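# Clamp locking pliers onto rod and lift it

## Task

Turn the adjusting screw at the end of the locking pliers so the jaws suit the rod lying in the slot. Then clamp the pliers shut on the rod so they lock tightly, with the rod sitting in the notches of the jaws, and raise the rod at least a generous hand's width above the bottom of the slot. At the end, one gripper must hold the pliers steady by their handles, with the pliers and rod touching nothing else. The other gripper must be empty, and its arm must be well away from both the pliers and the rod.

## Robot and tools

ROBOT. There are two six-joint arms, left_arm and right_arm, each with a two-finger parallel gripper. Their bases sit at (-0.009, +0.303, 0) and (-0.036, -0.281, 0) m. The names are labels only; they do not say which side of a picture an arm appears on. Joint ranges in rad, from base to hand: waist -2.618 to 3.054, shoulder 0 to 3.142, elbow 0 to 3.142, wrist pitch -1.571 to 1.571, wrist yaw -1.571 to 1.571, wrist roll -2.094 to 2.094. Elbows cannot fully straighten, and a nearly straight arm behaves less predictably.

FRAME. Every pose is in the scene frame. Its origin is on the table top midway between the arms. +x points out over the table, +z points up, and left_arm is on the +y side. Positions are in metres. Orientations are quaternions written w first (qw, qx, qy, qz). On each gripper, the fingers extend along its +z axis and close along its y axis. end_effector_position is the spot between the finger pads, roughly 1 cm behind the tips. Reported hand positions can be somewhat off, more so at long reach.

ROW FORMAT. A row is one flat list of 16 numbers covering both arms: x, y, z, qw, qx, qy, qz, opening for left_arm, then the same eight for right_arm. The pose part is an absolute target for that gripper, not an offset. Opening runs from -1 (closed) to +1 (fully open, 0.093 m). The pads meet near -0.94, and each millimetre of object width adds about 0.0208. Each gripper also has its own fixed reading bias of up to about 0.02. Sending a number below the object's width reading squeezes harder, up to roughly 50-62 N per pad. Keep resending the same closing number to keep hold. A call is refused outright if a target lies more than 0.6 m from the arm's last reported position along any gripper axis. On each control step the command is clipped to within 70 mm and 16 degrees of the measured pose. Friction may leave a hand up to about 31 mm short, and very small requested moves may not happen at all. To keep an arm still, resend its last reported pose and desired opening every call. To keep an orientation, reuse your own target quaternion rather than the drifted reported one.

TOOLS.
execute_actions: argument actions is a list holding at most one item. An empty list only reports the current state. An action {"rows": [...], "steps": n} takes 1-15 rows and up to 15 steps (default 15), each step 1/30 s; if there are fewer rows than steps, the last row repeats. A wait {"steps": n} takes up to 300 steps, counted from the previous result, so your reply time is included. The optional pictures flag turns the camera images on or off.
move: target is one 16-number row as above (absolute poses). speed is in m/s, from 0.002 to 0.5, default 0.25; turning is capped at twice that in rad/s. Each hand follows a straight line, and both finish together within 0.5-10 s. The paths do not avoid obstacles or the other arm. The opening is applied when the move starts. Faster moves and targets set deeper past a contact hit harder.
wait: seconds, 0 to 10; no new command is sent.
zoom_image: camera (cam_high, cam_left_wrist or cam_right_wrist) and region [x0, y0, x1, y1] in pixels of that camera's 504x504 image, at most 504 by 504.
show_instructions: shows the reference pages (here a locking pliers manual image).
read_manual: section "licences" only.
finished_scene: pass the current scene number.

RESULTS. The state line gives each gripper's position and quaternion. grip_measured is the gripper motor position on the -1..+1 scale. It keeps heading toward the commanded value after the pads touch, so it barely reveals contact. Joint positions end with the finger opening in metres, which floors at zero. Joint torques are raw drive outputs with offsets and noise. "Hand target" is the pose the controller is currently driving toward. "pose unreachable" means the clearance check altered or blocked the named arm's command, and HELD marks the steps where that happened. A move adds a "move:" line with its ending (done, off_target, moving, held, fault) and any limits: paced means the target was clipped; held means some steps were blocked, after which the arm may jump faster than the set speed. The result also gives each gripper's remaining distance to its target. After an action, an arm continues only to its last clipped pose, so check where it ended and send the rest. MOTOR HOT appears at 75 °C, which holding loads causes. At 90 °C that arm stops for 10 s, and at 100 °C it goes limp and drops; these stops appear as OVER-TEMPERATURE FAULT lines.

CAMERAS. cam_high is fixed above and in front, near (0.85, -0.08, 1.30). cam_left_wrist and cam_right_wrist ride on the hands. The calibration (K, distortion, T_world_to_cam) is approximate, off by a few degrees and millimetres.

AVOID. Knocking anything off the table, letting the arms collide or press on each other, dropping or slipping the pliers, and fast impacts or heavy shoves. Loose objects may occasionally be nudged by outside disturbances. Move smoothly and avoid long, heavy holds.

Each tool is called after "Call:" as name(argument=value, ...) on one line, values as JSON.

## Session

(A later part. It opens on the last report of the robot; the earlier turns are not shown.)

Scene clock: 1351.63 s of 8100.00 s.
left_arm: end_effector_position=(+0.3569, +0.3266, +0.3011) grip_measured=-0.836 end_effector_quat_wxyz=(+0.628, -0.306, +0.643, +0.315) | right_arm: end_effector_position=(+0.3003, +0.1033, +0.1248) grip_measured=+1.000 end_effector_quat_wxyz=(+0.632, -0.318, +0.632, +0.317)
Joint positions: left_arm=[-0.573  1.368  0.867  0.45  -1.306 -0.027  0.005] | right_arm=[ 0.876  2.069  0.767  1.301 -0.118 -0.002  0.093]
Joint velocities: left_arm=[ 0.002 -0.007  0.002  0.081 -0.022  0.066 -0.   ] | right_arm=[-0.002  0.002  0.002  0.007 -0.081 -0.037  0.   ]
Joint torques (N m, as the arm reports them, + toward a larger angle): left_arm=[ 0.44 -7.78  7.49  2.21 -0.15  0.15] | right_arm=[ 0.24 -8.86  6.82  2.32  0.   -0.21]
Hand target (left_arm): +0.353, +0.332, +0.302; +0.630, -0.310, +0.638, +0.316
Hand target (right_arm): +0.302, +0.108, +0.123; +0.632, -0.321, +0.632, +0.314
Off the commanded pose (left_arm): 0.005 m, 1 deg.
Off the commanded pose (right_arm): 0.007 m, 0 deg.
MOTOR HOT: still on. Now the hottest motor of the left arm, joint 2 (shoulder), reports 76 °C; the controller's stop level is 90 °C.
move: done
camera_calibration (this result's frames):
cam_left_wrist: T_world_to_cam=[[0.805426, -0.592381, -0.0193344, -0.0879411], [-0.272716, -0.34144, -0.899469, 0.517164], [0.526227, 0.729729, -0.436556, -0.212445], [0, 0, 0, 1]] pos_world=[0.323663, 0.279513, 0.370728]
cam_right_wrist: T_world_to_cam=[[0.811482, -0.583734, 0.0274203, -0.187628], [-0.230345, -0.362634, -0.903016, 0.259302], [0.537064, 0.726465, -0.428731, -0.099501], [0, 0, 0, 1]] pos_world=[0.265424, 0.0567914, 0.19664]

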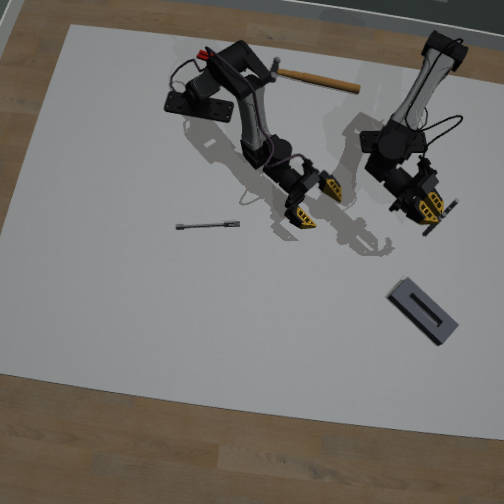

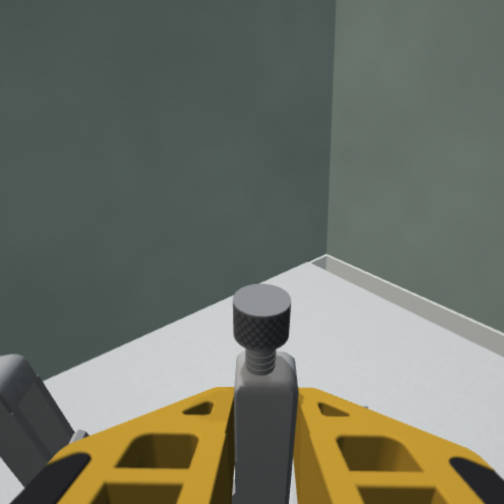

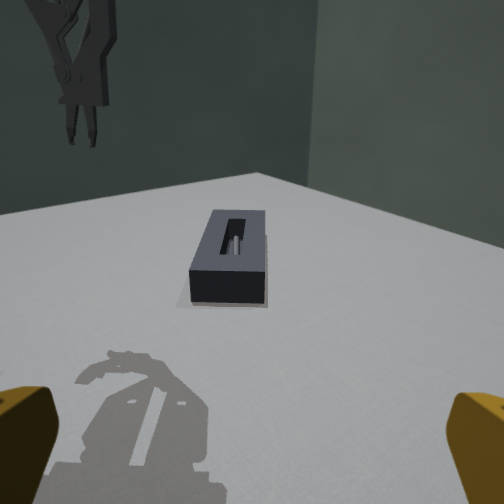

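Call:
execute_actions(actions=[{"steps":300}], pictures=false)

Call:
move(target=[0.518,0.388,0.235,0.6358,-0.3094,0.6358,0.3094,-0.9,0.305,0.108,0.125,0.632,-0.317,0.632,0.317,1], speed=0.12)

Call:
move(target=[0.515,0.386,0.195,0.6358,-0.3094,0.6358,0.3094,-0.9,0.305,0.108,0.125,0.632,-0.317,0.632,0.317,1], speed=0.025)

Call:
zoom_image(camera="cam_right_wrist", region=[190,170,300,280])

Scene clock: 1361.63 s of 8100.00 s.
left_arm: end_effector_position=(+0.3570, +0.3267, +0.3020) grip_measured=-0.836 end_effector_quat_wxyz=(+0.629, -0.306, +0.642, +0.315) | right_arm: end_effector_position=(+0.3003, +0.1033, +0.1248) grip_measured=+1.000 end_effector_quat_wxyz=(+0.632, -0.318, +0.632, +0.317)
Joint positions: left_arm=[-0.572  1.368  0.867  0.458 -1.306 -0.022  0.005] | right_arm=[ 0.876  2.069  0.767  1.301 -0.118 -0.002  0.093]
Joint velocities: left_arm=[-0.002  0.007 -0.017 -0.051 -0.095 -0.051 -0.   ] | right_arm=[ 0.002 -0.002 -0.012 -0.066 -0.051  0.081  0.   ]
Joint torques (N m, as the arm reports them, + toward a larger angle): left_arm=[ 0.42 -7.69  7.45  2.2  -0.14  0.18] | right_arm=[ 0.22 -8.86  6.81  2.33  0.01 -0.21]
Hand target (left_arm): +0.353, +0.332, +0.302; +0.630, -0.311, +0.637, +0.316
Hand target (right_arm): +0.302, +0.108, +0.123; +0.632, -0.321, +0.632, +0.314
Off the commanded pose (left_arm): 0.005 m, 1 deg.
Off the commanded pose (right_arm): 0.007 m, 0 deg.
MOTOR HOT: cleared. Now the hottest motor of the left arm, joint 2 (shoulder), reports 72 °C.
Steps of this call (steps 1 to 300: nothing new was sent). Readings (end_effector_position):
1: left_arm (+0.3569, +0.3266, +0.3012) | right_arm (+0.3003, +0.1033, +0.1248)
2: left_arm (+0.3569, +0.3266, +0.3014) | right_arm (+0.3003, +0.1033, +0.1248)
4: left_arm (+0.3569, +0.3267, +0.3016) | right_arm (+0.3003, +0.1033, +0.1248)
8: left_arm (+0.3569, +0.3267, +0.3018) | right_arm (+0.3003, +0.1033, +0.1248)
300: the state above

Scene clock: 1363.70 s of 8100.00 s.
left_arm: end_effector_position=(+0.5126, +0.3869, +0.2215) grip_measured=-0.836 end_effector_quat_wxyz=(+0.621, -0.298, +0.651, +0.319) | right_arm: end_effector_position=(+0.3003, +0.1033, +0.1240) grip_measured=+1.000 end_effector_quat_wxyz=(+0.631, -0.319, +0.633, +0.317)
Joint positions: left_arm=[-0.293  1.989  1.228  0.714 -1.019  0.005  0.005] | right_arm=[ 0.876  2.069  0.767  1.298 -0.118 -0.002  0.093]
Joint velocities: left_arm=[ 0.007  0.017  0.007 -0.051  0.037  0.022 -0.001] | right_arm=[ 0.022 -0.017  0.002 -0.007  0.037 -0.139  0.   ]
Joint torques (N m, as the arm reports them, + toward a larger angle): left_arm=[  0.18 -12.35  12.05   2.55  -0.1    0.16] | right_arm=[-0.24 -8.81  7.34  2.33 -0.03 -0.12]
Hand target (left_arm): +0.517, +0.389, +0.237; +0.638, -0.307, +0.634, +0.312
Hand target (right_arm): +0.305, +0.108, +0.125; +0.632, -0.317, +0.632, +0.317
Off the commanded pose (left_arm): 0.015 m, 3 deg.
Off the commanded pose (right_arm): 0.007 m, 0 deg.
move: off_target (left_arm)
camera_calibration (this result's frames):
cam_left_wrist: T_world_to_cam=[[0.800363, -0.597943, -0.0433963, -0.169034], [-0.298194, -0.334253, -0.894067, 0.517646], [0.520095, 0.728519, -0.445826, -0.367498], [0, 0, 0, 1]] pos_world=[0.480781, 0.339682, 0.291634]
cam_right_wrist: T_world_to_cam=[[0.811539, -0.583673, 0.0270134, -0.18758], [-0.232237, -0.364635, -0.901725, 0.259251], [0.536163, 0.725511, -0.431466, -0.0991062], [0, 0, 0, 1]] pos_world=[0.265573, 0.0569494, 0.19608]

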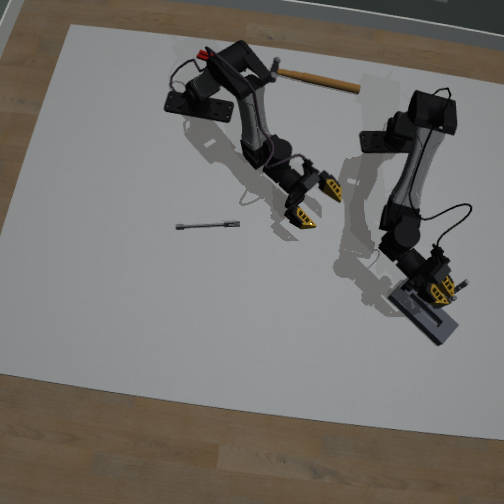

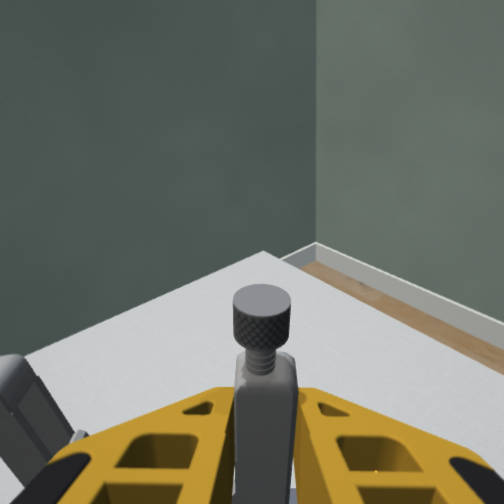

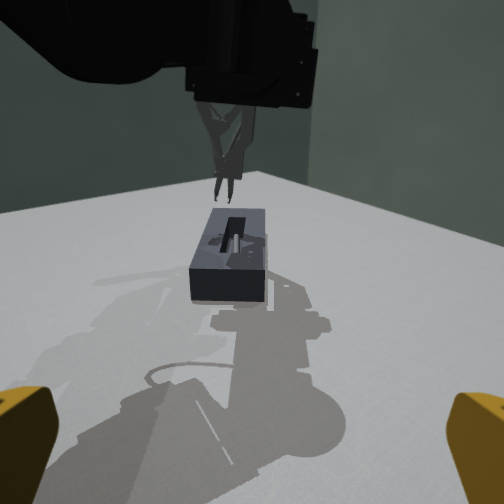

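Scene clock: 1365.13 s of 8100.00 s.
left_arm: end_effector_position=(+0.5179, +0.3863, +0.1983) grip_measured=-0.836 end_effector_quat_wxyz=(+0.631, -0.305, +0.642, +0.312) | right_arm: end_effector_position=(+0.3003, +0.1033, +0.1240) grip_measured=+1.000 end_effector_quat_wxyz=(+0.631, -0.319, +0.633, +0.317)
Joint positions: left_arm=[-0.293  2.063  1.211  0.831 -1.019 -0.001  0.005] | right_arm=[ 0.876  2.069  0.767  1.298 -0.118 -0.002  0.093]
Joint velocities: left_arm=[ 0.002  0.017 -0.002 -0.007  0.051 -0.051  0.   ] | right_arm=[-0.012  0.017 -0.012 -0.022  0.037 -0.007  0.   ]
Joint torques (N m, as the arm reports them, + toward a larger angle): left_arm=[ -0.4  -12.73   6.83   2.53  -0.2    0.02] | right_arm=[-0.2  -8.82  7.37  2.33 -0.04 -0.12]
Hand target (left_arm): +0.515, +0.386, +0.195; +0.635, -0.310, +0.636, +0.309
Hand target (right_arm): +0.305, +0.108, +0.125; +0.632, -0.317, +0.632, +0.317
Off the commanded pose (left_arm): 0.004 m, 1 deg.
Off the commanded pose (right_arm): 0.007 m, 0 deg.
move: done
camera_calibration (this result's frames):
cam_left_wrist: T_world_to_cam=[[0.801342, -0.598055, -0.0134939, -0.181088], [-0.269442, -0.340706, -0.900733, 0.487229], [0.53409, 0.725431, -0.434163, -0.38853], [0, 0, 0, 1]] pos_world=[0.483904, 0.339553, 0.267734]
cam_right_wrist: T_world_to_cam=[[0.811539, -0.583673, 0.0270134, -0.18758], [-0.232237, -0.364635, -0.901725, 0.259251], [0.536163, 0.725511, -0.431466, -0.0991062], [0, 0, 0, 1]] pos_world=[0.265573, 0.0569494, 0.19608]

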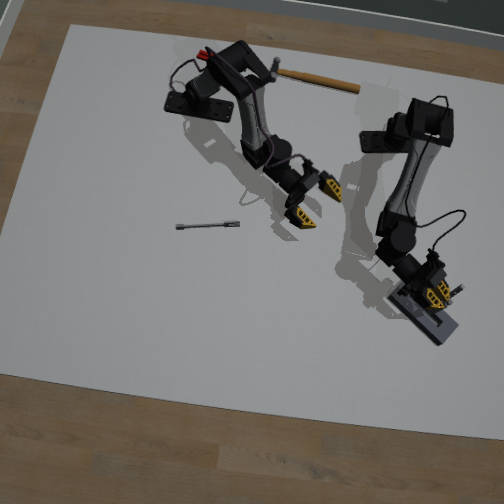

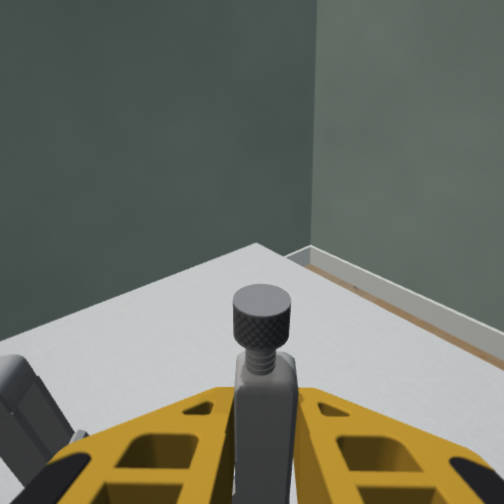

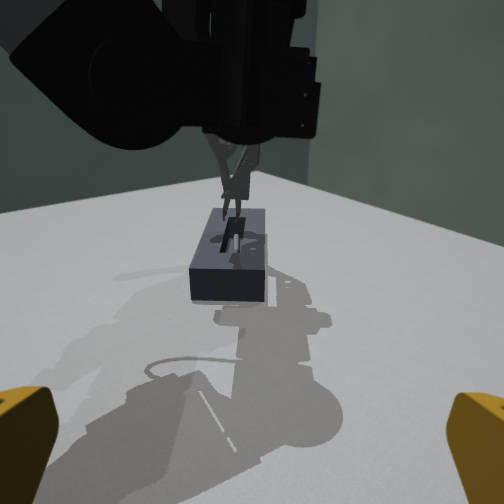

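Region (190, 170, 300, 280) of cam_right_wrist's 504x504 image, scaled by 4.582, with more detail than that image has.

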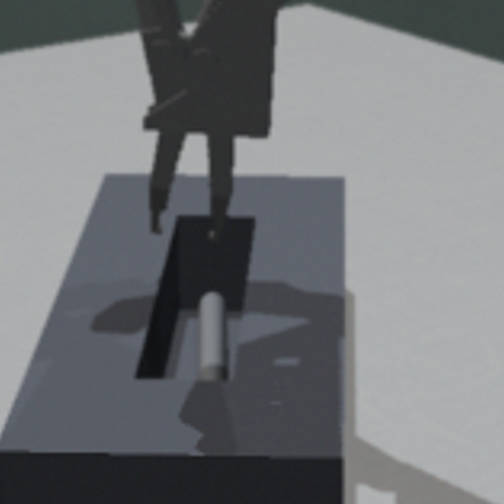

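Call:
move(target=[0.512,0.383,0.19,0.6550,-0.3204,0.6167,0.2979,-0.9,0.305,0.108,0.125,0.632,-0.317,0.632,0.317,1], speed=0.02)

Call:
zoom_image(camera="cam_right_wrist", region=[190,170,300,280])

Scene clock: 1375.07 s of 8100.00 s.
left_arm: end_effector_position=(+0.5145, +0.3874, +0.1947) grip_measured=-0.836 end_effector_quat_wxyz=(+0.650, -0.321, +0.620, +0.301) | right_arm: end_effector_position=(+0.3003, +0.1033, +0.1240) grip_measured=+1.000 end_effector_quat_wxyz=(+0.630, -0.319, +0.633, +0.316)
Joint positions: left_arm=[-0.293  2.09   1.182  0.959 -1.027 -0.001  0.005] | right_arm=[ 0.876  2.069  0.767  1.297 -0.118 -0.002  0.093]
Joint velocities: left_arm=[-0.017  0.002 -0.007  0.066  0.007 -0.007  0.   ] | right_arm=[-0.012 -0.012 -0.012 -0.037 -0.022 -0.037  0.   ]
Joint torques (N m, as the arm reports them, + toward a larger angle): left_arm=[ -1.07 -12.5    6.31   2.56  -0.14   0.07] | right_arm=[-0.2  -8.83  7.37  2.33 -0.03 -0.12]
Hand target (left_arm): +0.512, +0.383, +0.190; +0.654, -0.321, +0.617, +0.298
Hand target (right_arm): +0.305, +0.108, +0.125; +0.632, -0.317, +0.632, +0.317
Off the commanded pose (left_arm): 0.007 m, 1 deg.
Off the commanded pose (right_arm): 0.007 m, 0 deg.
move: done
camera_calibration (this result's frames):
cam_left_wrist: T_world_to_cam=[[0.804889, -0.591473, 0.0480835, -0.194033], [-0.202694, -0.350174, -0.914491, 0.455401], [0.557735, 0.726318, -0.401739, -0.407871], [0, 0, 0, 1]] pos_world=[0.475966, 0.340948, 0.261932]
cam_right_wrist: T_world_to_cam=[[0.811546, -0.583666, 0.0269626, -0.187574], [-0.232473, -0.364885, -0.901563, 0.259245], [0.536049, 0.725392, -0.431808, -0.0990568], [0, 0, 0, 1]] pos_world=[0.265592, 0.056969, 0.196009]

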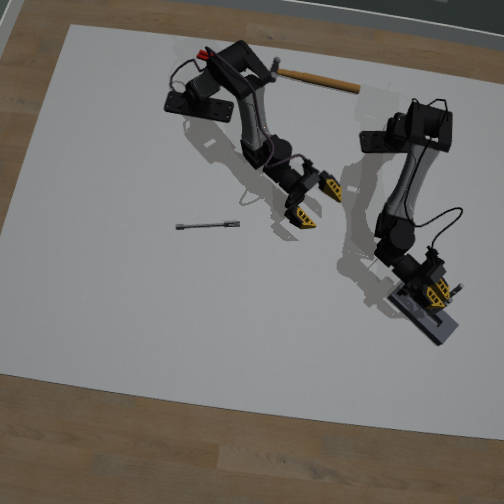

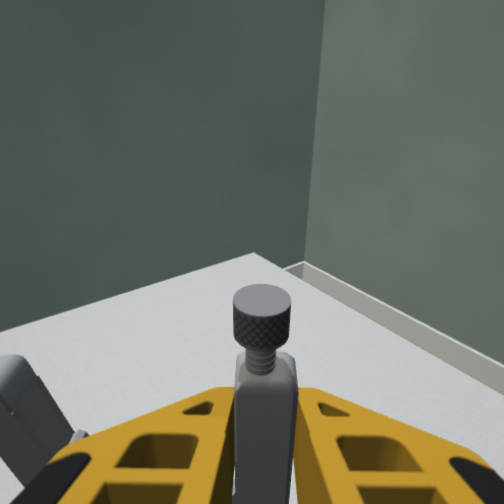

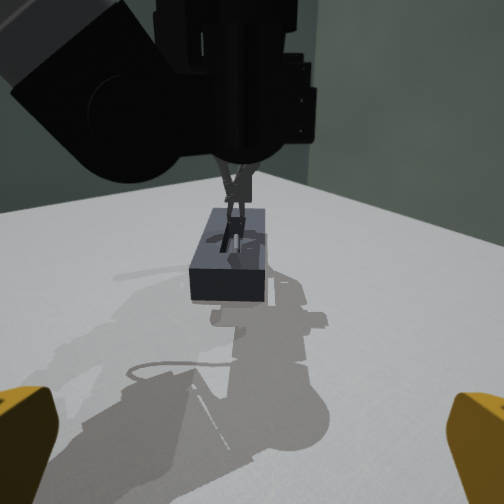

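Region (190, 170, 300, 280) of cam_right_wrist's 504x504 image, scaled by 4.582, with more detail than that image has.

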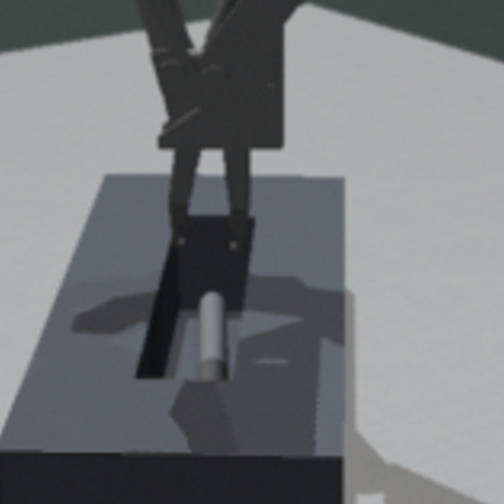

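Level now and centred. Descend.

Call:
move(target=[0.512,0.383,0.172,0.6550,-0.3204,0.6167,0.2979,-0.9,0.305,0.108,0.125,0.632,-0.317,0.632,0.317,1], speed=0.012)

Call:
zoom_image(camera="cam_right_wrist", region=[190,170,300,280])

Scene clock: 1379.47 s of 8100.00 s.
left_arm: end_effector_position=(+0.5141, +0.3881, +0.1762) grip_measured=-0.836 end_effector_quat_wxyz=(+0.649, -0.324, +0.618, +0.303) | right_arm: end_effector_position=(+0.3003, +0.1033, +0.1240) grip_measured=+1.000 end_effector_quat_wxyz=(+0.630, -0.319, +0.633, +0.316)
Joint positions: left_arm=[-0.293  2.138  1.167  1.023 -1.034 -0.001  0.005] | right_arm=[ 0.876  2.069  0.767  1.297 -0.118 -0.002  0.093]
Joint velocities: left_arm=[ 0.007  0.002 -0.007  0.095  0.051  0.007 -0.001] | right_arm=[-0.007 -0.012 -0.012  0.081  0.022  0.022  0.   ]
Joint torques (N m, as the arm reports them, + toward a larger angle): left_arm=[ -1.01 -12.76   5.99   2.53  -0.06   0.1 ] | right_arm=[-0.26 -8.89  7.34  2.33 -0.05 -0.13]
Hand target (left_arm): +0.512, +0.383, +0.172; +0.654, -0.321, +0.617, +0.297
Hand target (right_arm): +0.305, +0.108, +0.125; +0.632, -0.317, +0.632, +0.317
Off the commanded pose (left_arm): 0.007 m, 1 deg.
Off the commanded pose (right_arm): 0.007 m, 0 deg.
move: done
camera_calibration (this result's frames):
cam_left_wrist: T_world_to_cam=[[0.809301, -0.585296, 0.0496045, -0.197398], [-0.198674, -0.352223, -0.914586, 0.437458], [0.552776, 0.73032, -0.401338, -0.414683], [0, 0, 0, 1]] pos_world=[0.475892, 0.341398, 0.243457]
cam_right_wrist: T_world_to_cam=[[0.811546, -0.583666, 0.0269626, -0.187574], [-0.232473, -0.364885, -0.901563, 0.259245], [0.536049, 0.725392, -0.431808, -0.0990568], [0, 0, 0, 1]] pos_world=[0.265592, 0.056969, 0.196009]

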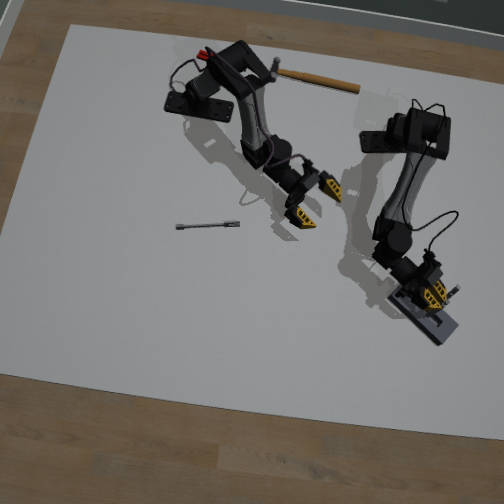

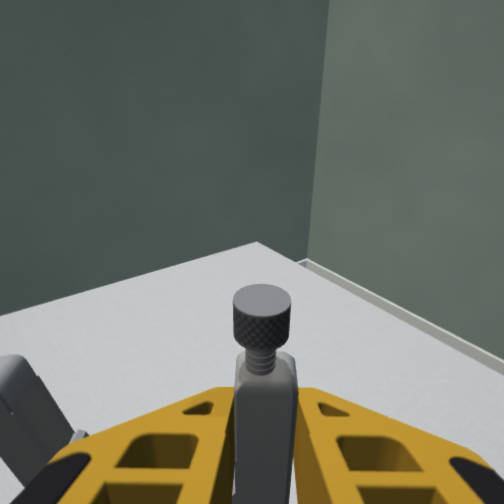

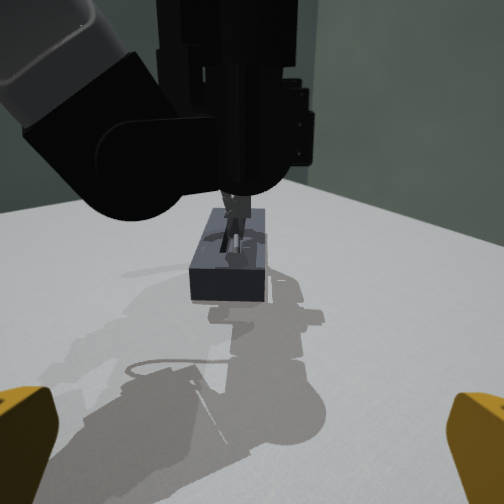

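Region (190, 170, 300, 280) of cam_right_wrist's 504x504 image, scaled by 4.582, with more detail than that image has.

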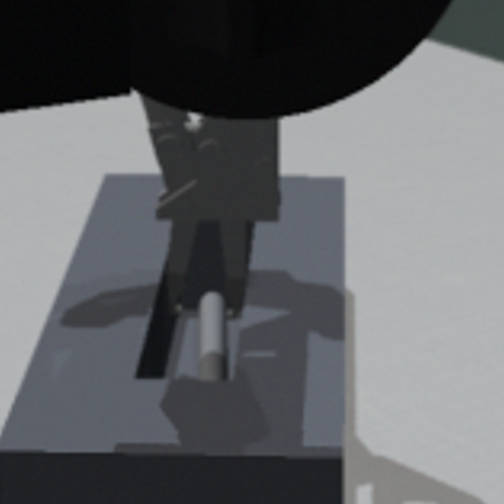

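Call:
move(target=[0.510,0.377,0.168,0.6550,-0.3204,0.6167,0.2979,-0.9,0.305,0.108,0.105,0.632,-0.317,0.632,0.317,1], speed=0.01)

Call:
zoom_image(camera="cam_right_wrist", region=[190,150,300,260])

Scene clock: 1384.77 s of 8100.00 s.
left_arm: end_effector_position=(+0.5123, +0.3846, +0.1776) grip_measured=-0.836 end_effector_quat_wxyz=(+0.650, -0.328, +0.614, +0.304) | right_arm: end_effector_position=(+0.3002, +0.1033, +0.0965) grip_measured=+1.000 end_effector_quat_wxyz=(+0.619, -0.323, +0.644, +0.312)
Joint positions: left_arm=[-0.303  2.138  1.167  1.033 -1.054  0.     0.005] | right_arm=[ 0.876  2.147  0.767  1.341 -0.118 -0.002  0.093]
Joint velocities: left_arm=[ 0.012 -0.002 -0.007  0.007 -0.022 -0.007  0.001] | right_arm=[-0.022  0.012 -0.022  0.007 -0.081  0.081  0.   ]
Joint torques (N m, as the arm reports them, + toward a larger angle): left_arm=[ -1.27 -12.13   5.22   2.53   0.01   0.07] | right_arm=[-0.24 -9.21  6.71  2.74 -0.04 -0.12]
Hand target (left_arm): +0.510, +0.377, +0.168; +0.654, -0.321, +0.617, +0.297
Hand target (right_arm): +0.305, +0.108, +0.105; +0.632, -0.317, +0.632, +0.317
Off the commanded pose (left_arm): 0.012 m, 1 deg.
Off the commanded pose (right_arm): 0.011 m, 2 deg.
move: off_target (left_arm, right_arm)
camera_calibration (this result's frames):
cam_left_wrist: T_world_to_cam=[[0.813958, -0.578091, 0.0573069, -0.204626], [-0.187794, -0.355194, -0.915735, 0.432896], [0.549733, 0.734608, -0.397675, -0.411238], [0, 0, 0, 1]] pos_world=[0.473923, 0.337568, 0.244605]
cam_right_wrist: T_world_to_cam=[[0.812122, -0.583057, 0.0224201, -0.186627], [-0.253328, -0.386946, -0.886621, 0.241549], [0.525626, 0.714365, -0.461953, -0.103727], [0, 0, 0, 1]] pos_world=[0.267277, 0.0587511, 0.17043]

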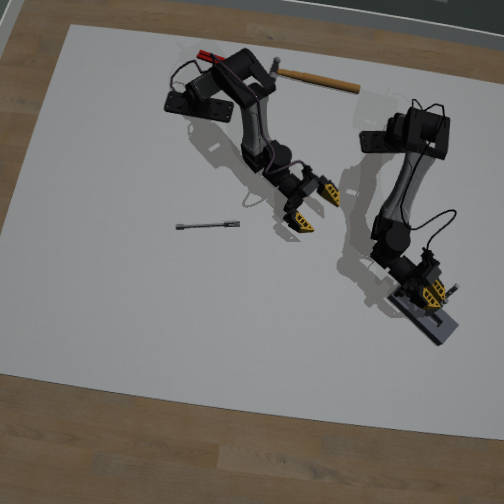

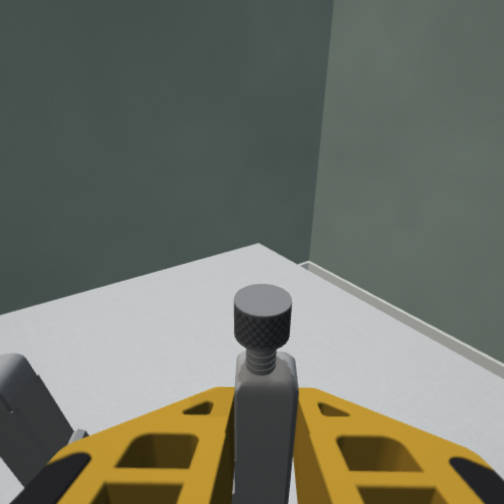

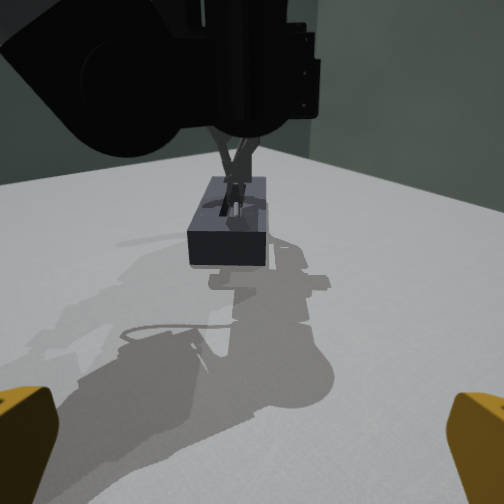

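Region (190, 150, 300, 260) of cam_right_wrist's 504x504 image, scaled by 4.582, with more detail than that image has.

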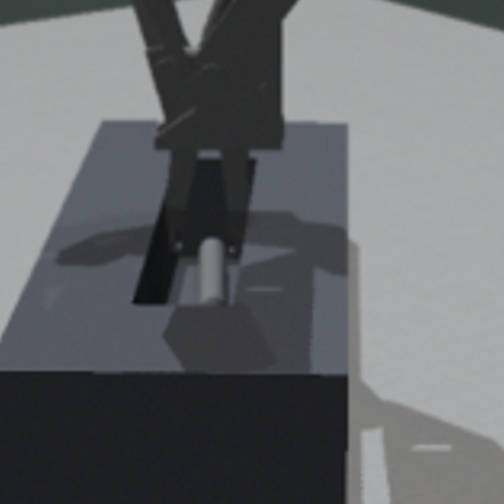

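Call:
move(target=[0.5095,0.381,0.158,0.6550,-0.3204,0.6167,0.2979,-0.9,0.305,0.108,0.105,0.632,-0.317,0.632,0.317,1], speed=0.01)

Call:
zoom_image(camera="cam_right_wrist", region=[190,150,300,260])

Scene clock: 1390.73 s of 8100.00 s.
left_arm: end_effector_position=(+0.5121, +0.3841, +0.1644) grip_measured=-0.836 end_effector_quat_wxyz=(+0.650, -0.325, +0.616, +0.303) | right_arm: end_effector_position=(+0.3003, +0.1033, +0.0970) grip_measured=+1.000 end_effector_quat_wxyz=(+0.620, -0.323, +0.643, +0.313)
Joint positions: left_arm=[-0.303  2.168  1.153  1.073 -1.048  0.002  0.005] | right_arm=[ 0.876  2.147  0.767  1.343 -0.118 -0.002  0.093]
Joint velocities: left_arm=[-0.007 -0.017 -0.007 -0.051 -0.037  0.007  0.   ] | right_arm=[ 0.012  0.002 -0.002 -0.007  0.022  0.007  0.   ]
Joint torques (N m, as the arm reports them, + toward a larger angle): left_arm=[ -0.59 -12.49   5.35   2.52   0.02   0.07] | right_arm=[-0.19 -9.05  6.89  2.7  -0.04 -0.11]
Hand target (left_arm): +0.510, +0.381, +0.158; +0.654, -0.321, +0.617, +0.298
Hand target (right_arm): +0.305, +0.108, +0.105; +0.632, -0.317, +0.632, +0.317
Off the commanded pose (left_arm): 0.008 m, 1 deg.
Off the commanded pose (right_arm): 0.010 m, 2 deg.
move: done
camera_calibration (this result's frames):
cam_left_wrist: T_world_to_cam=[[0.810958, -0.582792, 0.051977, -0.199782], [-0.194757, -0.352635, -0.915269, 0.423128], [0.55174, 0.732122, -0.399475, -0.41583], [0, 0, 0, 1]] pos_world=[0.473852, 0.337217, 0.231547]
cam_right_wrist: T_world_to_cam=[[0.812087, -0.583094, 0.0227272, -0.186657], [-0.251933, -0.385471, -0.887661, 0.241578], [0.52635, 0.715132, -0.459937, -0.103982], [0, 0, 0, 1]] pos_world=[0.267175, 0.0586433, 0.170856]

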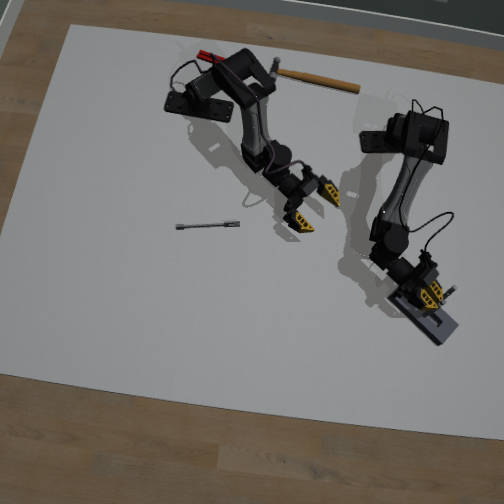

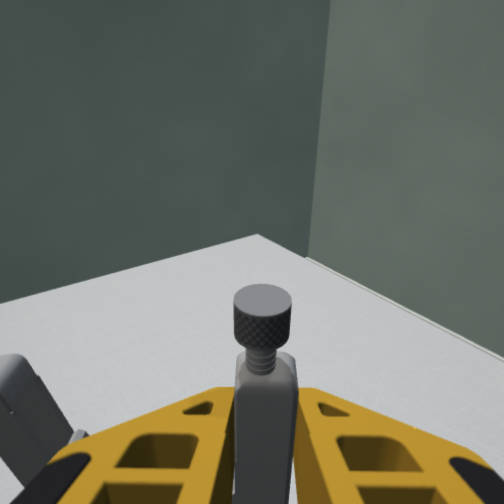

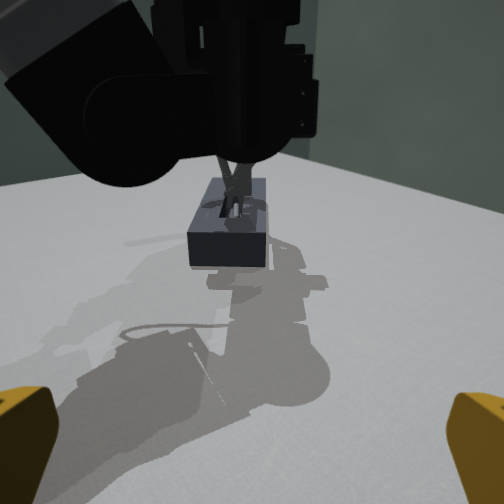

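Region (190, 150, 300, 260) of cam_right_wrist's 504x504 image, scaled by 4.582, with more detail than that image has.

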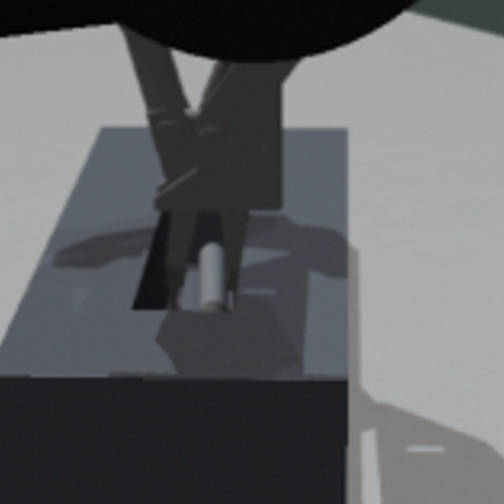

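Call:
move(target=[0.5095,0.381,0.149,0.6550,-0.3204,0.6167,0.2979,-0.9,0.305,0.108,0.105,0.632,-0.317,0.632,0.317,1], speed=0.008)

Call:
zoom_image(camera="cam_right_wrist", region=[190,150,300,260])

Scene clock: 1395.07 s of 8100.00 s.
left_arm: end_effector_position=(+0.5126, +0.3841, +0.1600) grip_measured=-0.836 end_effector_quat_wxyz=(+0.652, -0.326, +0.613, +0.303) | right_arm: end_effector_position=(+0.3003, +0.1033, +0.0970) grip_measured=+1.000 end_effector_quat_wxyz=(+0.620, -0.323, +0.643, +0.313)
Joint positions: left_arm=[-0.303  2.188  1.153  1.106 -1.049  0.009  0.005] | right_arm=[ 0.876  2.147  0.767  1.343 -0.118 -0.002  0.093]
Joint velocities: left_arm=[-0.002  0.002 -0.002  0.051 -0.066 -0.051 -0.001] | right_arm=[-0.002  0.007 -0.002  0.051  0.007 -0.051  0.   ]
Joint torques (N m, as the arm reports them, + toward a larger angle): left_arm=[ -0.56 -12.2    4.66   2.51   0.06  -0.03] | right_arm=[-0.17 -9.03  6.91  2.7  -0.04 -0.12]
Hand target (left_arm): +0.510, +0.381, +0.149; +0.654, -0.321, +0.617, +0.298
Hand target (right_arm): +0.305, +0.108, +0.105; +0.632, -0.317, +0.632, +0.317
Off the commanded pose (left_arm): 0.012 m, 1 deg.
Off the commanded pose (right_arm): 0.010 m, 2 deg.
move: off_target (left_arm)
camera_calibration (this result's frames):
cam_left_wrist: T_world_to_cam=[[0.811354, -0.581818, 0.0565072, -0.201213], [-0.187437, -0.350504, -0.917613, 0.414978], [0.55369, 0.733918, -0.393437, -0.420542], [0, 0, 0, 1]] pos_world=[0.473887, 0.337026, 0.226702]
cam_right_wrist: T_world_to_cam=[[0.812087, -0.583094, 0.0227272, -0.186657], [-0.251933, -0.385471, -0.887661, 0.241578], [0.52635, 0.715132, -0.459937, -0.103982], [0, 0, 0, 1]] pos_world=[0.267175, 0.0586433, 0.170856]

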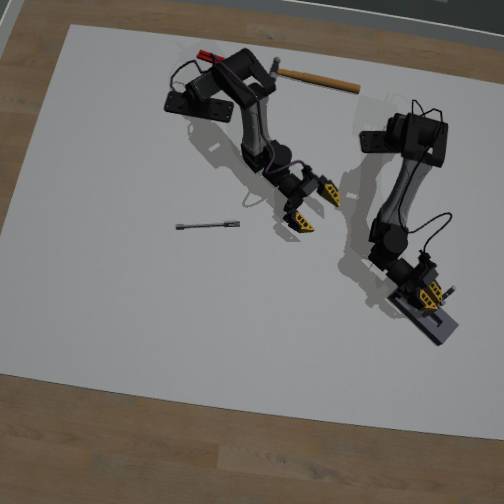

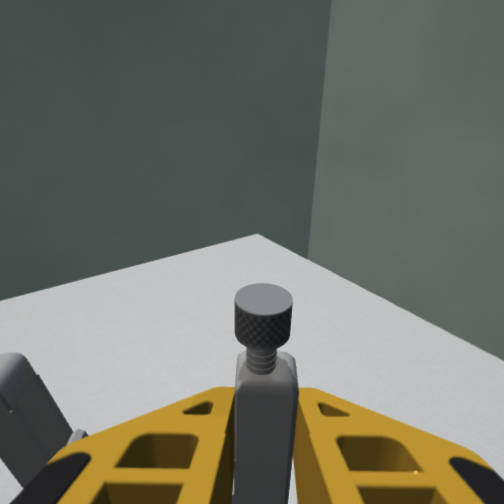

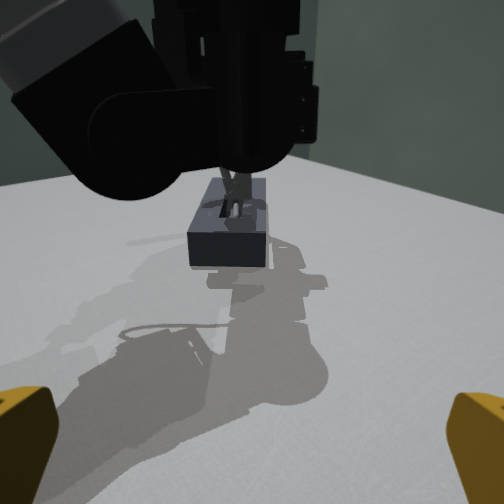

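Region (190, 150, 300, 260) of cam_right_wrist's 504x504 image, scaled by 4.582, with more detail than that image has.

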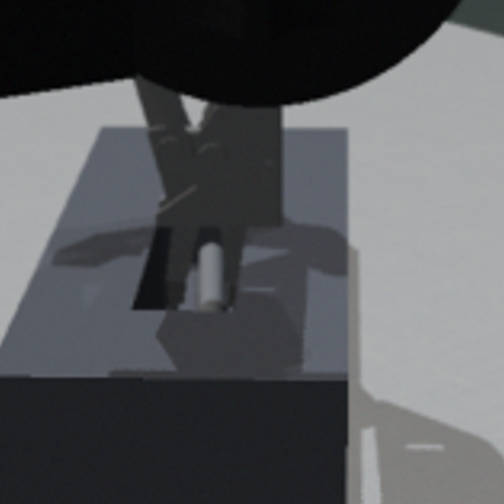

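Call:
execute_actions(actions=[{"rows":[[0.512,0.384,0.157,0.652,-0.326,0.613,0.303,-0.8,0.305,0.108,0.105,0.632,-0.317,0.632,0.317,1],[0.512,0.384,0.157,0.652,-0.326,0.613,0.303,-0.8,0.305,0.108,0.105,0.632,-0.317,0.632,0.317,1],[0.512,0.384,0.157,0.652,-0.326,0.613,0.303,-0.77,0.305,0.108,0.105,0.632,-0.317,0.632,0.317,1],[0.512,0.384,0.157,0.652,-0.326,0.613,0.303,-0.75,0.305,0.108,0.105,0.632,-0.317,0.632,0.317,1],[0.512,0.384,0.157,0.652,-0.326,0.613,0.303,-0.73,0.305,0.108,0.105,0.632,-0.317,0.632,0.317,1],[0.512,0.384,0.157,0.652,-0.326,0.613,0.303,-0.71,0.305,0.108,0.105,0.632,-0.317,0.632,0.317,1],[0.512,0.384,0.157,0.652,-0.326,0.613,0.303,-0.69,0.305,0.108,0.105,0.632,-0.317,0.632,0.317,1],[0.512,0.384,0.157,0.652,-0.326,0.613,0.303,-0.67,0.305,0.108,0.105,0.632,-0.317,0.632,0.317,1],[0.512,0.384,0.157,0.652,-0.326,0.613,0.303,-0.65,0.305,0.108,0.105,0.632,-0.317,0.632,0.317,1],[0.512,0.384,0.157,0.652,-0.326,0.613,0.303,-0.63,0.305,0.108,0.105,0.632,-0.317,0.632,0.317,1],[0.512,0.384,0.157,0.652,-0.326,0.613,0.303,-0.62,0.305,0.108,0.105,0.632,-0.317,0.632,0.317,1]],"steps":15}])

Scene clock: 1402.27 s of 8100.00 s.
left_arm: end_effector_position=(+0.5122, +0.3845, +0.1600) grip_measured=-0.621 end_effector_quat_wxyz=(+0.652, -0.327, +0.613, +0.305) | right_arm: end_effector_position=(+0.3003, +0.1033, +0.0970) grip_measured=+1.000 end_effector_quat_wxyz=(+0.620, -0.323, +0.643, +0.313)
Joint positions: left_arm=[-0.303  2.188  1.153  1.107 -1.053  0.01   0.015] | right_arm=[ 0.876  2.147  0.767  1.343 -0.118 -0.002  0.093]
Joint velocities: left_arm=[-0.002 -0.017 -0.002 -0.022  0.066 -0.022 -0.001] | right_arm=[-0.007  0.007  0.002 -0.066 -0.007 -0.081  0.   ]
Joint torques (N m, as the arm reports them, + toward a larger angle): left_arm=[ -0.42 -13.15   7.14   2.19  -0.06  -0.01] | right_arm=[-0.17 -9.09  6.93  2.71 -0.03 -0.12]
Hand target (left_arm): +0.512, +0.384, +0.157; +0.652, -0.326, +0.613, +0.303
Hand target (right_arm): +0.305, +0.108, +0.105; +0.632, -0.317, +0.632, +0.317
Off the commanded pose (left_arm): 0.003 m, 0 deg.
Off the commanded pose (right_arm): 0.010 m, 2 deg.
Steps of this call (steps 1 to 201: nothing new was sent; steps 202 to 216: all 15 steps of this action). Readings (end_effector_position):
202: left_arm (+0.5124, +0.3843, +0.1600) | right_arm (+0.3003, +0.1033, +0.0970)
203: left_arm (+0.5122, +0.3844, +0.1600) | right_arm (+0.3003, +0.1033, +0.0970)
205: left_arm (+0.5121, +0.3845, +0.1600) | right_arm (+0.3003, +0.1033, +0.0970)
209: left_arm (+0.5121, +0.3846, +0.1600) | right_arm (+0.3003, +0.1033, +0.0970)
216: the state above
camera_calibration (this result's frames):
cam_left_wrist: T_world_to_cam=[[0.813397, -0.579025, 0.055817, -0.202644], [-0.186742, -0.350788, -0.917647, 0.414794], [0.55092, 0.735988, -0.393458, -0.419906], [0, 0, 0, 1]] pos_world=[0.473624, 0.337214, 0.22673]
cam_right_wrist: T_world_to_cam=[[0.812087, -0.583094, 0.0227272, -0.186657], [-0.251933, -0.385471, -0.887661, 0.241578], [0.52635, 0.715132, -0.459937, -0.103982], [0, 0, 0, 1]] pos_world=[0.267175, 0.0586433, 0.170856]

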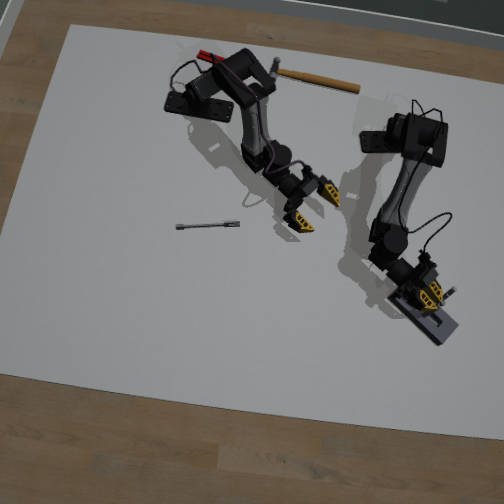

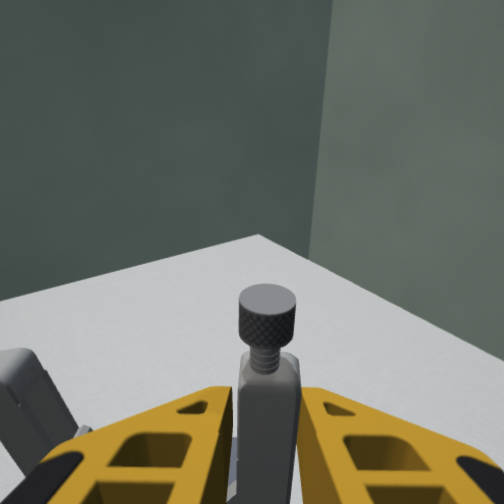

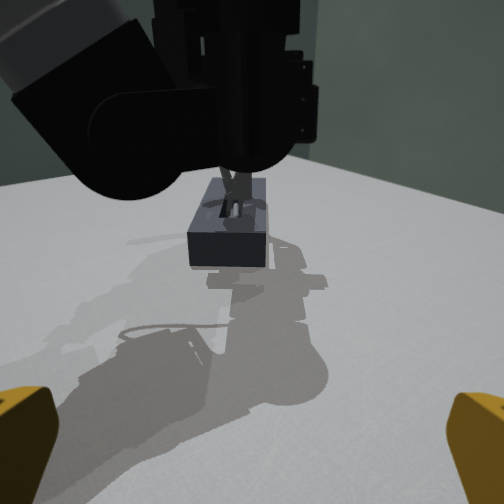

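Open a bit more so neither finger touches.

Call:
execute_actions(actions=[{"rows":[[0.512,0.384,0.157,0.652,-0.326,0.613,0.303,-0.58,0.305,0.108,0.105,0.632,-0.317,0.632,0.317,1],[0.512,0.384,0.157,0.652,-0.326,0.613,0.303,-0.55,0.305,0.108,0.105,0.632,-0.317,0.632,0.317,1],[0.512,0.384,0.157,0.652,-0.326,0.613,0.303,-0.52,0.305,0.108,0.105,0.632,-0.317,0.632,0.317,1],[0.512,0.384,0.157,0.652,-0.326,0.613,0.303,-0.48,0.305,0.108,0.105,0.632,-0.317,0.632,0.317,1],[0.512,0.384,0.157,0.652,-0.326,0.613,0.303,-0.45,0.305,0.108,0.105,0.632,-0.317,0.632,0.317,1]],"steps":15}])

Scene clock: 1405.57 s of 8100.00 s.
left_arm: end_effector_position=(+0.5122, +0.3844, +0.1600) grip_measured=-0.451 end_effector_quat_wxyz=(+0.652, -0.326, +0.613, +0.305) | right_arm: end_effector_position=(+0.3003, +0.1033, +0.0970) grip_measured=+1.000 end_effector_quat_wxyz=(+0.620, -0.323, +0.643, +0.313)
Joint positions: left_arm=[-0.303  2.188  1.153  1.107 -1.052  0.01   0.024] | right_arm=[ 0.876  2.147  0.767  1.343 -0.118 -0.002  0.093]
Joint velocities: left_arm=[-0.002 -0.007 -0.002  0.007 -0.022  0.022 -0.001] | right_arm=[-0.017 -0.007  0.002  0.022  0.037 -0.022  0.   ]
Joint torques (N m, as the arm reports them, + toward a larger angle): left_arm=[ -0.28 -13.1    7.17   2.22  -0.04   0.  ] | right_arm=[-0.21 -9.09  6.91  2.73 -0.03 -0.11]
Hand target (left_arm): +0.512, +0.384, +0.157; +0.652, -0.326, +0.613, +0.303
Hand target (right_arm): +0.305, +0.108, +0.105; +0.632, -0.317, +0.632, +0.317
Off the commanded pose (left_arm): 0.003 m, 0 deg.
Off the commanded pose (right_arm): 0.010 m, 2 deg.
Steps of this call (steps 1 to 84: nothing new was sent; steps 85 to 99: all 15 steps of this action). Readings (end_effector_position):
85: left_arm (+0.5122, +0.3844, +0.1600) | right_arm (+0.3003, +0.1033, +0.0970)
86: left_arm (+0.5122, +0.3844, +0.1600) | right_arm (+0.3003, +0.1033, +0.0970)
88: left_arm (+0.5122, +0.3844, +0.1600) | right_arm (+0.3003, +0.1033, +0.0970)
92: left_arm (+0.5122, +0.3844, +0.1600) | right_arm (+0.3003, +0.1033, +0.0970)
99: the state above
camera_calibration (this result's frames):
cam_left_wrist: T_world_to_cam=[[0.813176, -0.579336, 0.0558041, -0.202473], [-0.186872, -0.350692, -0.917657, 0.414825], [0.551202, 0.735788, -0.393436, -0.419975], [0, 0, 0, 1]] pos_world=[0.473657, 0.337189, 0.226732]
cam_right_wrist: T_world_to_cam=[[0.812087, -0.583094, 0.0227272, -0.186657], [-0.251933, -0.385471, -0.887661, 0.241578], [0.52635, 0.715132, -0.459937, -0.103982], [0, 0, 0, 1]] pos_world=[0.267175, 0.0586433, 0.170856]

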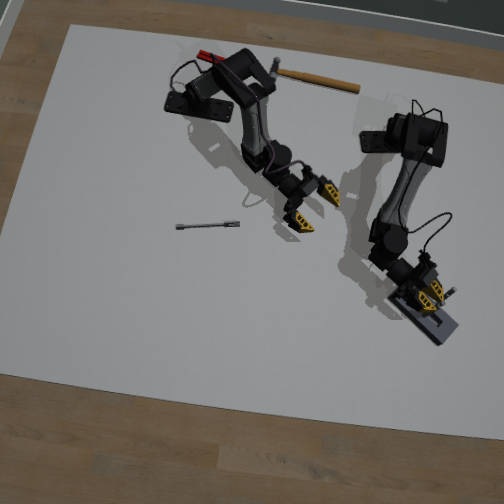

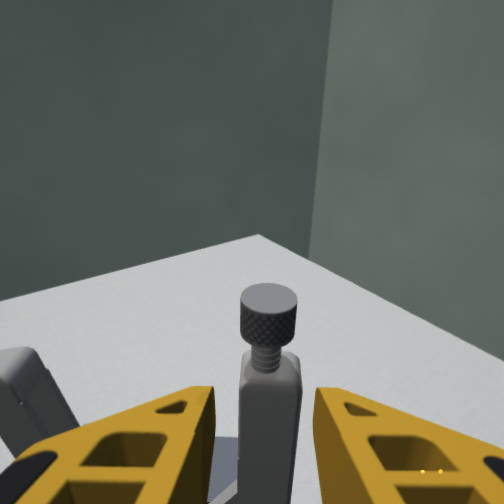

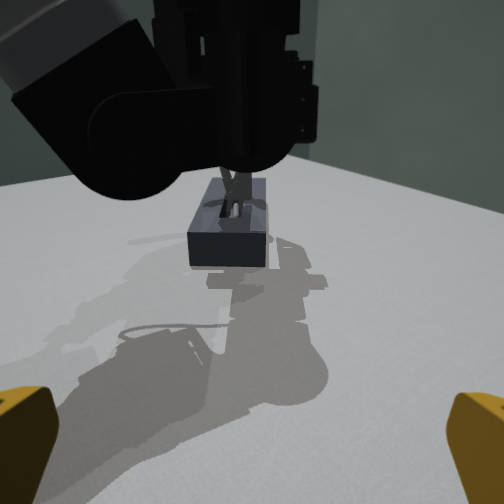

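Call:
move(target=[0.4857,0.3537,0.160,0.652,-0.326,0.613,0.303,-0.45,0.305,0.108,0.105,0.632,-0.317,0.632,0.317,1], speed=0.03)

Scene clock: 1410.83 s of 8100.00 s.
left_arm: end_effector_position=(+0.4925, +0.3552, +0.1602) grip_measured=-0.451 end_effector_quat_wxyz=(+0.653, -0.329, +0.612, +0.301) | right_arm: end_effector_position=(+0.3003, +0.1033, +0.0970) grip_measured=+1.000 end_effector_quat_wxyz=(+0.620, -0.323, +0.643, +0.313)
Joint positions: left_arm=[-0.38   2.149  1.079  1.149 -1.127  0.01   0.024] | right_arm=[ 0.876  2.147  0.767  1.343 -0.118 -0.002  0.093]
Joint velocities: left_arm=[-0.007 -0.012 -0.017 -0.007 -0.066 -0.051  0.001] | right_arm=[ 0.002 -0.002 -0.002 -0.007  0.007 -0.051  0.   ]
Joint torques (N m, as the arm reports them, + toward a larger angle): left_arm=[ -0.92 -14.27   4.65   2.14  -0.13   0.08] | right_arm=[-0.22 -9.05  6.9   2.7  -0.05 -0.12]
Hand target (left_arm): +0.486, +0.353, +0.159; +0.652, -0.327, +0.614, +0.302
Hand target (right_arm): +0.305, +0.108, +0.105; +0.632, -0.317, +0.632, +0.317
Off the commanded pose (left_arm): 0.007 m, 0 deg.
Off the commanded pose (right_arm): 0.010 m, 2 deg.
move: done
camera_calibration (this result's frames):
cam_left_wrist: T_world_to_cam=[[0.811303, -0.580951, 0.065446, -0.203423], [-0.181361, -0.35652, -0.916516, 0.400251], [0.555784, 0.731703, -0.394608, -0.388177], [0, 0, 0, 1]] pos_world=[0.45337, 0.308549, 0.226972]
cam_right_wrist: T_world_to_cam=[[0.812087, -0.583094, 0.0227272, -0.186657], [-0.251933, -0.385471, -0.887661, 0.241578], [0.52635, 0.715132, -0.459937, -0.103982], [0, 0, 0, 1]] pos_world=[0.267175, 0.0586433, 0.170856]

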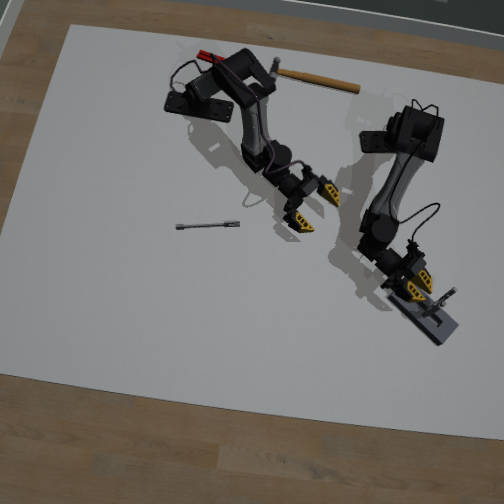

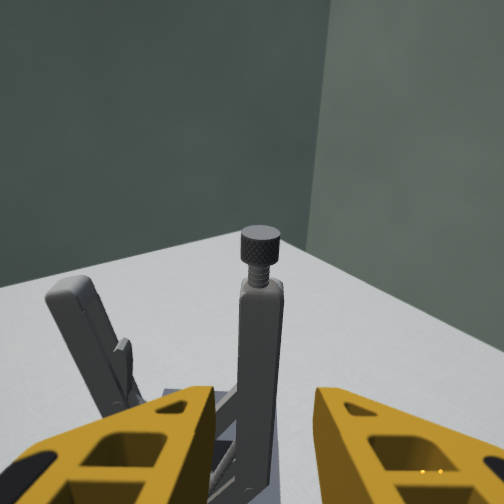

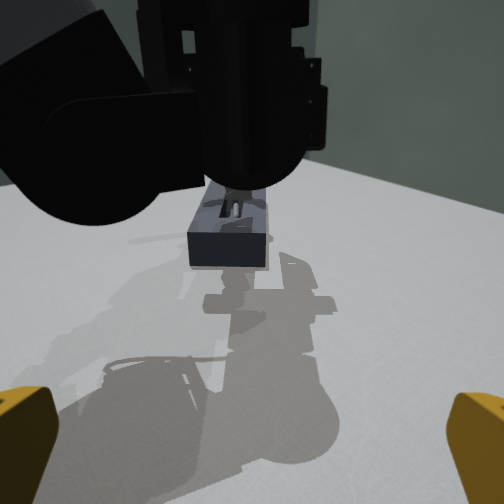

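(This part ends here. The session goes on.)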